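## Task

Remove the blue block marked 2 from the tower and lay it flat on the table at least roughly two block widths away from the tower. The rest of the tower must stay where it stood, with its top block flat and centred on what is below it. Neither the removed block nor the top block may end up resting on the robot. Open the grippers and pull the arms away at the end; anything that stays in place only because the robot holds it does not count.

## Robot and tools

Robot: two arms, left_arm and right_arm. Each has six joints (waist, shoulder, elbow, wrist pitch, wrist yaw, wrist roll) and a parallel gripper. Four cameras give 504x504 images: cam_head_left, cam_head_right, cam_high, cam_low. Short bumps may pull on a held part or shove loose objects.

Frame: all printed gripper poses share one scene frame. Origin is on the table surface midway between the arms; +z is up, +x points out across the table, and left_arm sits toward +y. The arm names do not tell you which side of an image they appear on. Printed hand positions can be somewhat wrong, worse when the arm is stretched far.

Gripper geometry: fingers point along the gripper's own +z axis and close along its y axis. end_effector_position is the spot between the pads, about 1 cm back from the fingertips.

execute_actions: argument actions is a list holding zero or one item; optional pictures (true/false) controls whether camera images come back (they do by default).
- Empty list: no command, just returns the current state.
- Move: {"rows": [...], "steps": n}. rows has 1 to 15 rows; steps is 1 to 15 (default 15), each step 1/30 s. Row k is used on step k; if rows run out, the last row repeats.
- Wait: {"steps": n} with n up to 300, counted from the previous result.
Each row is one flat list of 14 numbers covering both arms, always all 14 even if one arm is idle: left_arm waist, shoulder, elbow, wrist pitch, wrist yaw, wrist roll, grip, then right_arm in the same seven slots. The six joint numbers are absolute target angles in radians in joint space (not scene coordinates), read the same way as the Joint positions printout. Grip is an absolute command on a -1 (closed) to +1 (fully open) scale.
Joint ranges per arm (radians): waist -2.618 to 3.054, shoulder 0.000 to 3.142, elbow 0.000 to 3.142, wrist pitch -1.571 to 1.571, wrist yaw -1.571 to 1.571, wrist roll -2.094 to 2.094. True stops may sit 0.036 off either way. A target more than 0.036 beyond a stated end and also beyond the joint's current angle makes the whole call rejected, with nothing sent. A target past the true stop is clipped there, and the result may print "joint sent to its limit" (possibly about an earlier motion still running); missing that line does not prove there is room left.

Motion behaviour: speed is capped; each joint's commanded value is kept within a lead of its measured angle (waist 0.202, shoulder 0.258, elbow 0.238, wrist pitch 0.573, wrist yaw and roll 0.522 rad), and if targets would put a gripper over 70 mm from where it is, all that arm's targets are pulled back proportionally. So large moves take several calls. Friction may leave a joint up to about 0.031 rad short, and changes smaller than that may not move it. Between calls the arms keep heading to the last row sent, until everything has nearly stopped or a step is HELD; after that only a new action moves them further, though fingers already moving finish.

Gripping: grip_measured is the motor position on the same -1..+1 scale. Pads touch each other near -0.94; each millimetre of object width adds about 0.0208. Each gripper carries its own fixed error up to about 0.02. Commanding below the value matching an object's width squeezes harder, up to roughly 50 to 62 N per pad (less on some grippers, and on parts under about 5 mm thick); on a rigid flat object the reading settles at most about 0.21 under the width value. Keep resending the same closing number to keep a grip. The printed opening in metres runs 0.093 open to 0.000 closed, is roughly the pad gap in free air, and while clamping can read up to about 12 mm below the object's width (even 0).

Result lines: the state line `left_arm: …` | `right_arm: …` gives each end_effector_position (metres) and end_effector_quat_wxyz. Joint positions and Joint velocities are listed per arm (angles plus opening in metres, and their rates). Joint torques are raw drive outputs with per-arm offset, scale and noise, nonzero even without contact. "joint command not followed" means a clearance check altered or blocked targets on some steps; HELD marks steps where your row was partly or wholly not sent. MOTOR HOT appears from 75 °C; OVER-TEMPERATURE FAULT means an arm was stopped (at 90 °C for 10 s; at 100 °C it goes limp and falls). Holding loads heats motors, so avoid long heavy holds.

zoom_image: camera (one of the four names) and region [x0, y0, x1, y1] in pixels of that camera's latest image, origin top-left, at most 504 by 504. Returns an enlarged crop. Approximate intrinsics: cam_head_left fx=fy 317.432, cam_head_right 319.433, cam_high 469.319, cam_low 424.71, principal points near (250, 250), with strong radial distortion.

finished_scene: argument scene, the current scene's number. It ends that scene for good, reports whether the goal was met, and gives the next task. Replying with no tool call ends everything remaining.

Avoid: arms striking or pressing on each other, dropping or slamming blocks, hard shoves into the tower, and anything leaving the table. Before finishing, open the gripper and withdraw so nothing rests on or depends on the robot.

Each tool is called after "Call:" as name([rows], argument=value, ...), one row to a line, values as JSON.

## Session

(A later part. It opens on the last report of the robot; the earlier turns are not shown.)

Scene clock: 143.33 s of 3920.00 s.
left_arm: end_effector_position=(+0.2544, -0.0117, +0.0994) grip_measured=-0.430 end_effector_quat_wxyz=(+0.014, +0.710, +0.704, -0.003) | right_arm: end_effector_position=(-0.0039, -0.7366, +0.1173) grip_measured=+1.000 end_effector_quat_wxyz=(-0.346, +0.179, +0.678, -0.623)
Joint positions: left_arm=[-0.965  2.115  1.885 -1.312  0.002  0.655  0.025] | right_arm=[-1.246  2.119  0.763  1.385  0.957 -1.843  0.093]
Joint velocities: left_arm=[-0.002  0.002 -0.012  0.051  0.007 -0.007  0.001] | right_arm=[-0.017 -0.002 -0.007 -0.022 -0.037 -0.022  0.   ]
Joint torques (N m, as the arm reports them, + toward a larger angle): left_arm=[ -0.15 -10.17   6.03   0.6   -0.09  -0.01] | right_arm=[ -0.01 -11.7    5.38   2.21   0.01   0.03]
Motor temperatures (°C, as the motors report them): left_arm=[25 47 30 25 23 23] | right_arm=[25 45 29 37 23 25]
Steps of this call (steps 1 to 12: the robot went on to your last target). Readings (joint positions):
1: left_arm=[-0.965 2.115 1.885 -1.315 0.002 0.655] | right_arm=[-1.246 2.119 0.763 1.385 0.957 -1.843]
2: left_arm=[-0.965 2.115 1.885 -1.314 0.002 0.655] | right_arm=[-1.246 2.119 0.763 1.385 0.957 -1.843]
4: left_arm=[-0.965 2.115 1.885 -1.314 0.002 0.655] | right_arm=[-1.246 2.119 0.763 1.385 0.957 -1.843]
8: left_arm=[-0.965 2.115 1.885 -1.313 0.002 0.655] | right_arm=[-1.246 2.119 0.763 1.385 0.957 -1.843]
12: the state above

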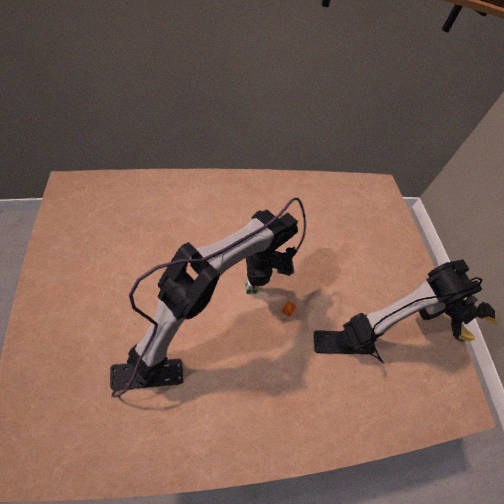

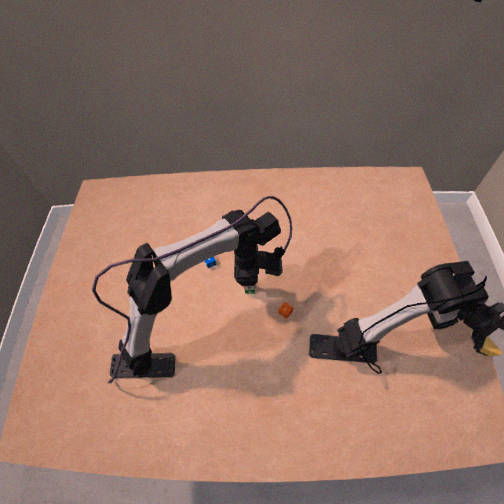

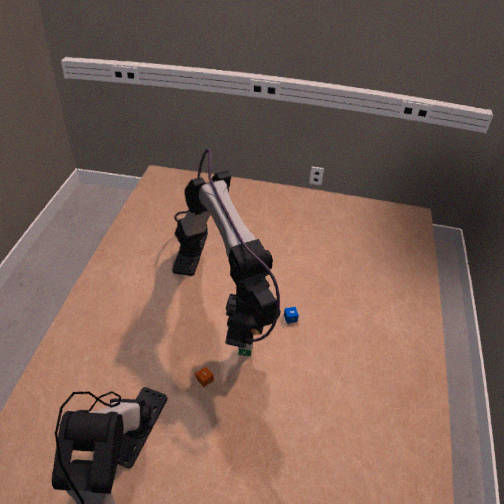

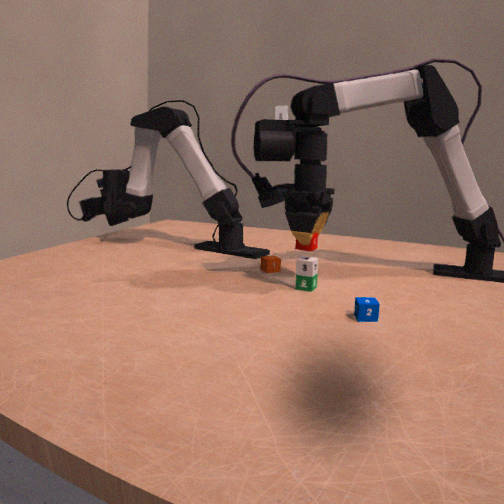

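Call:
execute_actions([
  {"rows":[[-0.945,2.125,1.86,-1.26,0,0.66,-0.55,-1.246,2.119,0.763,1.385,0.957,-1.843,1],[-0.945,2.125,1.85,-1.24,0,0.66,-0.55,-1.246,2.119,0.763,1.385,0.957,-1.843,1],[-0.945,2.125,1.84,-1.24,0,0.66,-0.55,-1.246,2.119,0.763,1.385,0.957,-1.843,1],[-0.945,2.125,1.83,-1.24,0,0.66,-0.55,-1.246,2.119,0.763,1.385,0.957,-1.843,1],[-0.945,2.125,1.815,-1.24,0,0.66,-0.55,-1.246,2.119,0.763,1.385,0.957,-1.843,1]]},
], pictures=false)

Call:
execute_actions([
  {"steps":10},
])

Call:
zoom_image(camera="cam_low", region=[260,200,360,300])

Scene clock: 149.90 s of 3920.00 s.
left_arm: end_effector_position=(+0.2568, -0.0086, +0.0808) grip_measured=-0.430 end_effector_quat_wxyz=(+0.008, +0.706, +0.708, -0.004) | right_arm: end_effector_position=(-0.0039, -0.7366, +0.1173) grip_measured=+1.000 end_effector_quat_wxyz=(-0.346, +0.179, +0.678, -0.623)
Joint positions: left_arm=[-0.954  2.124  1.825 -1.254  0.006  0.655  0.025] | right_arm=[-1.246  2.119  0.763  1.385  0.957 -1.843  0.093]
Joint velocities: left_arm=[-0.012 -0.007 -0.027  0.051 -0.022 -0.037  0.001] | right_arm=[ 0.002 -0.002  0.012 -0.007 -0.051 -0.007  0.   ]
Joint torques (N m, as the arm reports them, + toward a larger angle): left_arm=[  0.66 -11.26   5.89   0.56  -0.12  -0.02] | right_arm=[ -0.02 -11.69   5.38   2.22   0.02   0.02]
Motor temperatures (°C, as the motors report them): left_arm=[25 46 30 25 23 23] | right_arm=[25 46 29 37 23 25]
Steps of this call (steps 1 to 15: the robot went on to your last target; steps 16 to 140: nothing new was sent; then 1.40 s passed at rest; steps 141 to 155: all 15 steps of this action). Readings (joint positions):
141: left_arm=[-0.973 2.124 1.882 -1.286 0.008 0.655] | right_arm=[-1.246 2.119 0.763 1.385 0.957 -1.843]
142: left_arm=[-0.970 2.124 1.878 -1.280 0.008 0.655] | right_arm=[-1.246 2.119 0.763 1.385 0.957 -1.843]
144: left_arm=[-0.963 2.124 1.861 -1.266 0.008 0.655] | right_arm=[-1.246 2.119 0.763 1.385 0.957 -1.843]
148: left_arm=[-0.954 2.124 1.827 -1.259 0.006 0.655] | right_arm=[-1.246 2.119 0.763 1.385 0.957 -1.843]
155: the state above

Scene clock: 150.23 s of 3920.00 s.
left_arm: end_effector_position=(+0.2570, -0.0089, +0.0808) grip_measured=-0.430 end_effector_quat_wxyz=(+0.009, +0.706, +0.708, -0.004) | right_arm: end_effector_position=(-0.0039, -0.7366, +0.1173) grip_measured=+1.000 end_effector_quat_wxyz=(-0.346, +0.179, +0.678, -0.623)
Joint positions: left_arm=[-0.954  2.124  1.825 -1.253  0.006  0.655  0.025] | right_arm=[-1.246  2.119  0.763  1.385  0.957 -1.843  0.093]
Joint velocities: left_arm=[-0.017 -0.007  0.012 -0.051 -0.022  0.037  0.001] | right_arm=[ 0.002 -0.012 -0.002 -0.022  0.007 -0.007  0.   ]
Joint torques (N m, as the arm reports them, + toward a larger angle): left_arm=[  0.67 -11.18   5.95   0.57  -0.12  -0.01] | right_arm=[ -0.03 -11.7    5.37   2.21   0.01   0.03]
Motor temperatures (°C, as the motors report them): left_arm=[25 46 30 25 23 23] | right_arm=[25 46 29 37 23 25]
Steps of this call (steps 1 to 10: the robot went on to your last target). Readings (joint positions):
1: left_arm=[-0.954 2.124 1.825 -1.254 0.006 0.655] | right_arm=[-1.246 2.119 0.763 1.385 0.957 -1.843]
2: left_arm=[-0.954 2.124 1.825 -1.254 0.006 0.655] | right_arm=[-1.246 2.119 0.763 1.385 0.957 -1.843]
4: left_arm=[-0.954 2.124 1.825 -1.253 0.006 0.655] | right_arm=[-1.246 2.119 0.763 1.385 0.957 -1.843]
8: left_arm=[-0.954 2.124 1.825 -1.253 0.006 0.655] | right_arm=[-1.246 2.119 0.763 1.385 0.957 -1.843]
10: the state above

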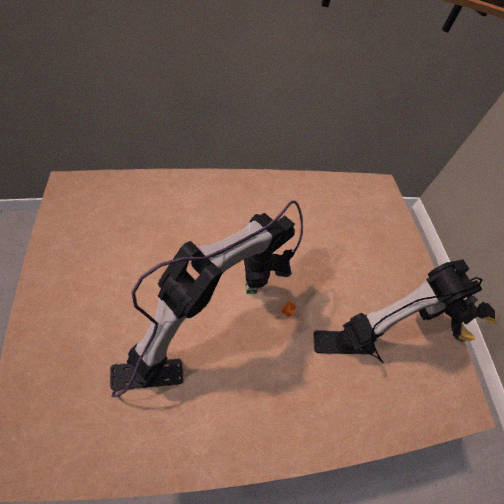

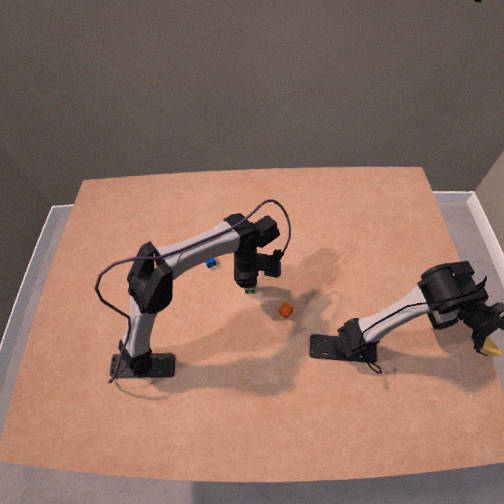

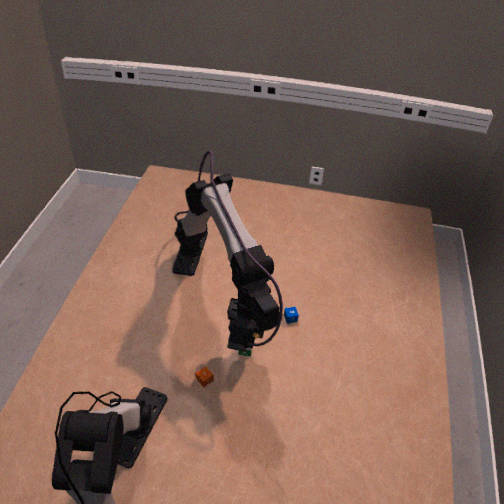

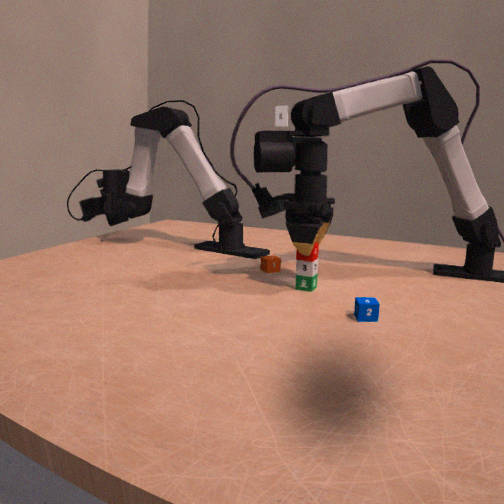

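Region (260, 200, 360, 300) of cam_low's 504x504 image, scaled by 5.040, with more detail than that image has.

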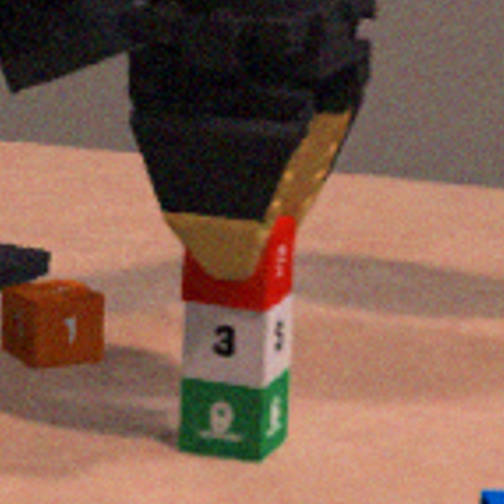

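Seated and aligned. Releasing and retreating.

Call:
execute_actions([
  {"rows":[[-0.945,2.125,1.815,-1.24,0,0.66,-0.4,-1.246,2.119,0.763,1.385,0.957,-1.843,1],[-0.945,2.125,1.815,-1.24,0,0.66,-0.3,-1.246,2.119,0.763,1.385,0.957,-1.843,1],[-0.945,2.125,1.815,-1.24,0,0.66,-0.2,-1.246,2.119,0.763,1.385,0.957,-1.843,1],[-0.945,2.125,1.815,-1.24,0,0.66,0.3,-1.246,2.119,0.763,1.385,0.957,-1.843,1]],"steps":10},
], pictures=false)

Call:
execute_actions([
  {"rows":[[-0.945,2.12,1.86,-1.3,0,0.66,0.3,-1.246,2.119,0.763,1.385,0.957,-1.843,1],[-0.945,2.11,1.9,-1.34,0,0.66,0.3,-1.246,2.119,0.763,1.385,0.957,-1.843,1],[-0.945,2.1,1.94,-1.38,0,0.66,0.3,-1.246,2.119,0.763,1.385,0.957,-1.843,1],[-0.945,2.08,1.98,-1.42,0,0.66,0.3,-1.246,2.119,0.763,1.385,0.957,-1.843,1],[-0.945,2.06,2.0,-1.46,0,0.66,0.3,-1.246,2.119,0.763,1.385,0.957,-1.843,1],[-0.945,2.03,2.0,-1.5,0,0.66,0.3,-1.246,2.119,0.763,1.385,0.957,-1.843,1],[-0.945,2.0,2.0,-1.5,0,0.66,0.3,-1.246,2.119,0.763,1.385,0.957,-1.843,1],[-0.945,1.95,2.0,-1.5,0,0.66,0.3,-1.246,2.119,0.763,1.385,0.957,-1.843,1]]},
], pictures=false)

Call:
execute_actions([
  {"rows":[[-0.3,1.5,1.6,-1.4,0,0.66,0.3,-1.246,2.119,0.763,1.385,0.957,-1.843,1]]},
])

Call:
zoom_image(camera="cam_high", region=[200,280,310,390])

Scene clock: 162.93 s of 3920.00 s.
left_arm: end_effector_position=(+0.2572, -0.0090, +0.0808) grip_measured=+0.297 end_effector_quat_wxyz=(+0.009, +0.706, +0.708, -0.004) | right_arm: end_effector_position=(-0.0039, -0.7366, +0.1173) grip_measured=+1.000 end_effector_quat_wxyz=(-0.346, +0.179, +0.678, -0.623)
Joint positions: left_arm=[-0.954  2.124  1.825 -1.252  0.006  0.655  0.059] | right_arm=[-1.246  2.119  0.763  1.385  0.957 -1.843  0.093]
Joint velocities: left_arm=[-0.022 -0.002  0.007 -0.022  0.007 -0.081  0.   ] | right_arm=[-0.002  0.002  0.022 -0.037 -0.037 -0.095  0.   ]
Joint torques (N m, as the arm reports them, + toward a larger angle): left_arm=[  0.68 -11.22   5.94   0.56  -0.11  -0.02] | right_arm=[ -0.05 -11.69   5.38   2.22   0.02   0.02]
Motor temperatures (°C, as the motors report them): left_arm=[25 47 29 25 23 23] | right_arm=[25 46 29 38 23 25]
Steps of this call (steps 1 to 15: the robot went on to your last target; steps 16 to 90: nothing new was sent; then 9.37 s passed at rest; steps 91 to 100: all 10 steps of this action). Readings (joint positions):
91: left_arm=[-0.954 2.124 1.825 -1.253 0.006 0.655] | right_arm=[-1.246 2.119 0.763 1.385 0.957 -1.843]
92: left_arm=[-0.954 2.124 1.825 -1.253 0.006 0.655] | right_arm=[-1.246 2.119 0.763 1.385 0.957 -1.843]
94: left_arm=[-0.954 2.124 1.825 -1.253 0.006 0.655] | right_arm=[-1.246 2.119 0.763 1.385 0.957 -1.843]
98: left_arm=[-0.954 2.124 1.825 -1.252 0.006 0.655] | right_arm=[-1.246 2.119 0.763 1.385 0.957 -1.843]
100: the state above

Scene clock: 163.43 s of 3920.00 s.
left_arm: end_effector_position=(+0.2440, +0.0080, +0.1950) grip_measured=+0.297 end_effector_quat_wxyz=(+0.077, +0.704, +0.706, -0.013) | right_arm: end_effector_position=(-0.0039, -0.7366, +0.1173) grip_measured=+1.000 end_effector_quat_wxyz=(-0.346, +0.179, +0.678, -0.623)
Joint positions: left_arm=[-0.954  1.938  1.998 -1.473  0.006  0.655  0.059] | right_arm=[-1.246  2.119  0.763  1.385  0.957 -1.843  0.093]
Joint velocities: left_arm=[-0.002 -0.002 -0.007 -0.095 -0.007  0.022 -0.001] | right_arm=[-0.007 -0.002  0.017 -0.066  0.022  0.007  0.   ]
Joint torques (N m, as the arm reports them, + toward a larger angle): left_arm=[ 0.65 -8.81  7.2   0.67 -0.12 -0.01] | right_arm=[  0.   -11.69   5.35   2.21   0.02   0.03]
Motor temperatures (°C, as the motors report them): left_arm=[25 47 30 25 23 23] | right_arm=[25 46 29 38 23 25]
Steps of this call (steps 1 to 15: all 15 steps of this action). Readings (joint positions):
1: left_arm=[-0.954 2.124 1.828 -1.258 0.006 0.655] | right_arm=[-1.246 2.119 0.763 1.385 0.957 -1.843]
2: left_arm=[-0.954 2.124 1.840 -1.273 0.006 0.655] | right_arm=[-1.246 2.119 0.763 1.385 0.957 -1.843]
4: left_arm=[-0.954 2.124 1.893 -1.321 0.006 0.655] | right_arm=[-1.246 2.119 0.763 1.385 0.957 -1.843]
8: left_arm=[-0.954 2.061 1.970 -1.398 0.006 0.655] | right_arm=[-1.246 2.119 0.763 1.385 0.957 -1.843]
15: the state above

Scene clock: 163.93 s of 3920.00 s.
left_arm: end_effector_position=(+0.2996, +0.2468, +0.2319) grip_measured=+0.298 end_effector_quat_wxyz=(+0.135, +0.432, +0.891, +0.033) | right_arm: end_effector_position=(-0.0039, -0.7366, +0.1173) grip_measured=+1.000 end_effector_quat_wxyz=(-0.346, +0.179, +0.678, -0.623)
Joint positions: left_arm=[-0.29   1.5    1.617 -1.408 -0.011  0.656  0.059] | right_arm=[-1.246  2.119  0.763  1.385  0.957 -1.843  0.093]
Joint velocities: left_arm=[-0.022  0.002 -0.095  0.037  0.095  0.037 -0.   ] | right_arm=[-0.007 -0.002 -0.022  0.095  0.037 -0.066  0.   ]
Joint torques (N m, as the arm reports them, + toward a larger angle): left_arm=[-0.77 -5.94  5.89  1.09 -0.08 -0.03] | right_arm=[ -0.01 -11.69   5.35   2.22   0.02   0.02]
Motor temperatures (°C, as the motors report them): left_arm=[25 47 29 25 23 23] | right_arm=[25 46 29 38 23 25]
Steps of this call (steps 1 to 15: all 15 steps of this action). Readings (joint positions):
1: left_arm=[-0.941 1.912 1.953 -1.443 0.013 0.655] | right_arm=[-1.246 2.119 0.763 1.385 0.957 -1.843]
2: left_arm=[-0.912 1.870 1.882 -1.422 0.018 0.655] | right_arm=[-1.246 2.119 0.763 1.385 0.957 -1.843]
4: left_arm=[-0.817 1.768 1.750 -1.414 0.017 0.655] | right_arm=[-1.246 2.119 0.763 1.385 0.957 -1.843]
8: left_arm=[-0.558 1.572 1.626 -1.415 0.012 0.656] | right_arm=[-1.246 2.119 0.763 1.385 0.957 -1.843]
15: the state above

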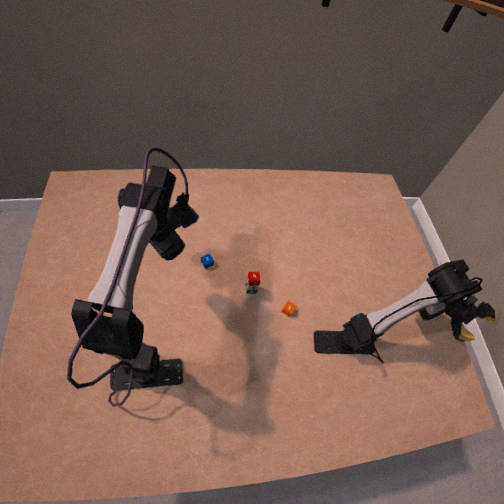

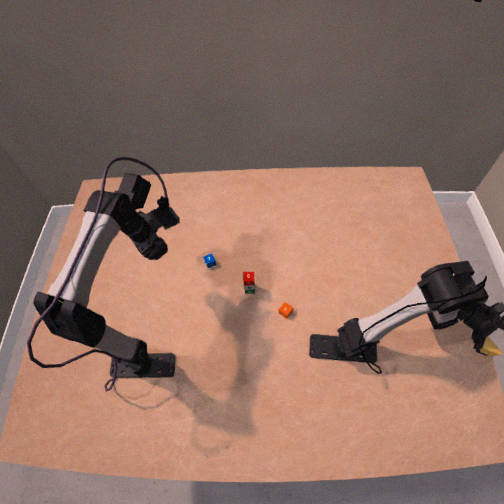

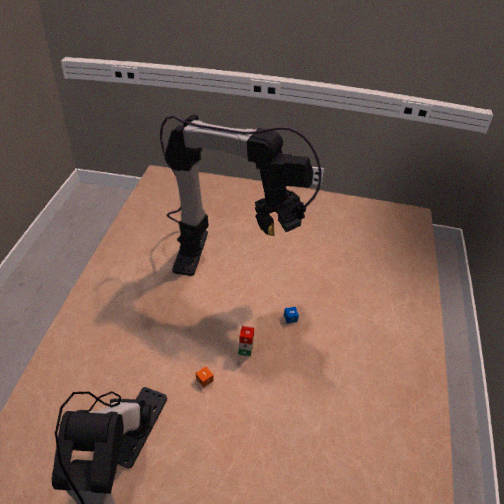

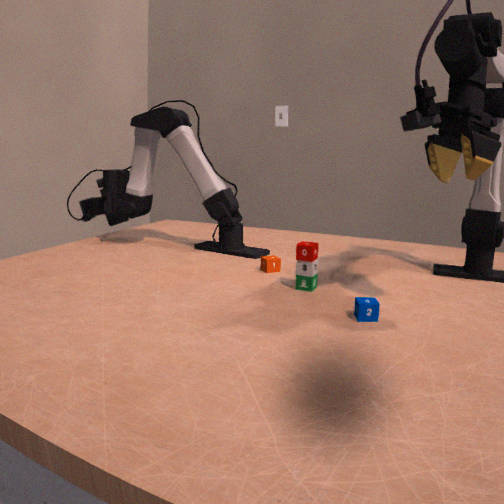

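Region (200, 280, 310, 390) of cam_high's 504x504 image, scaled by 4.582, with more detail than that image has.

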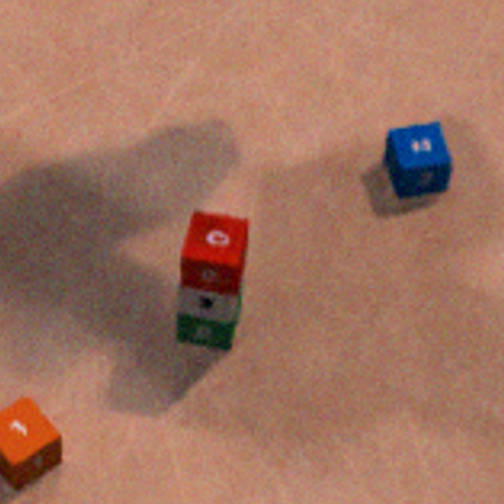

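Call:
finished_scene(scene=1)

The scene is finished: the task was done.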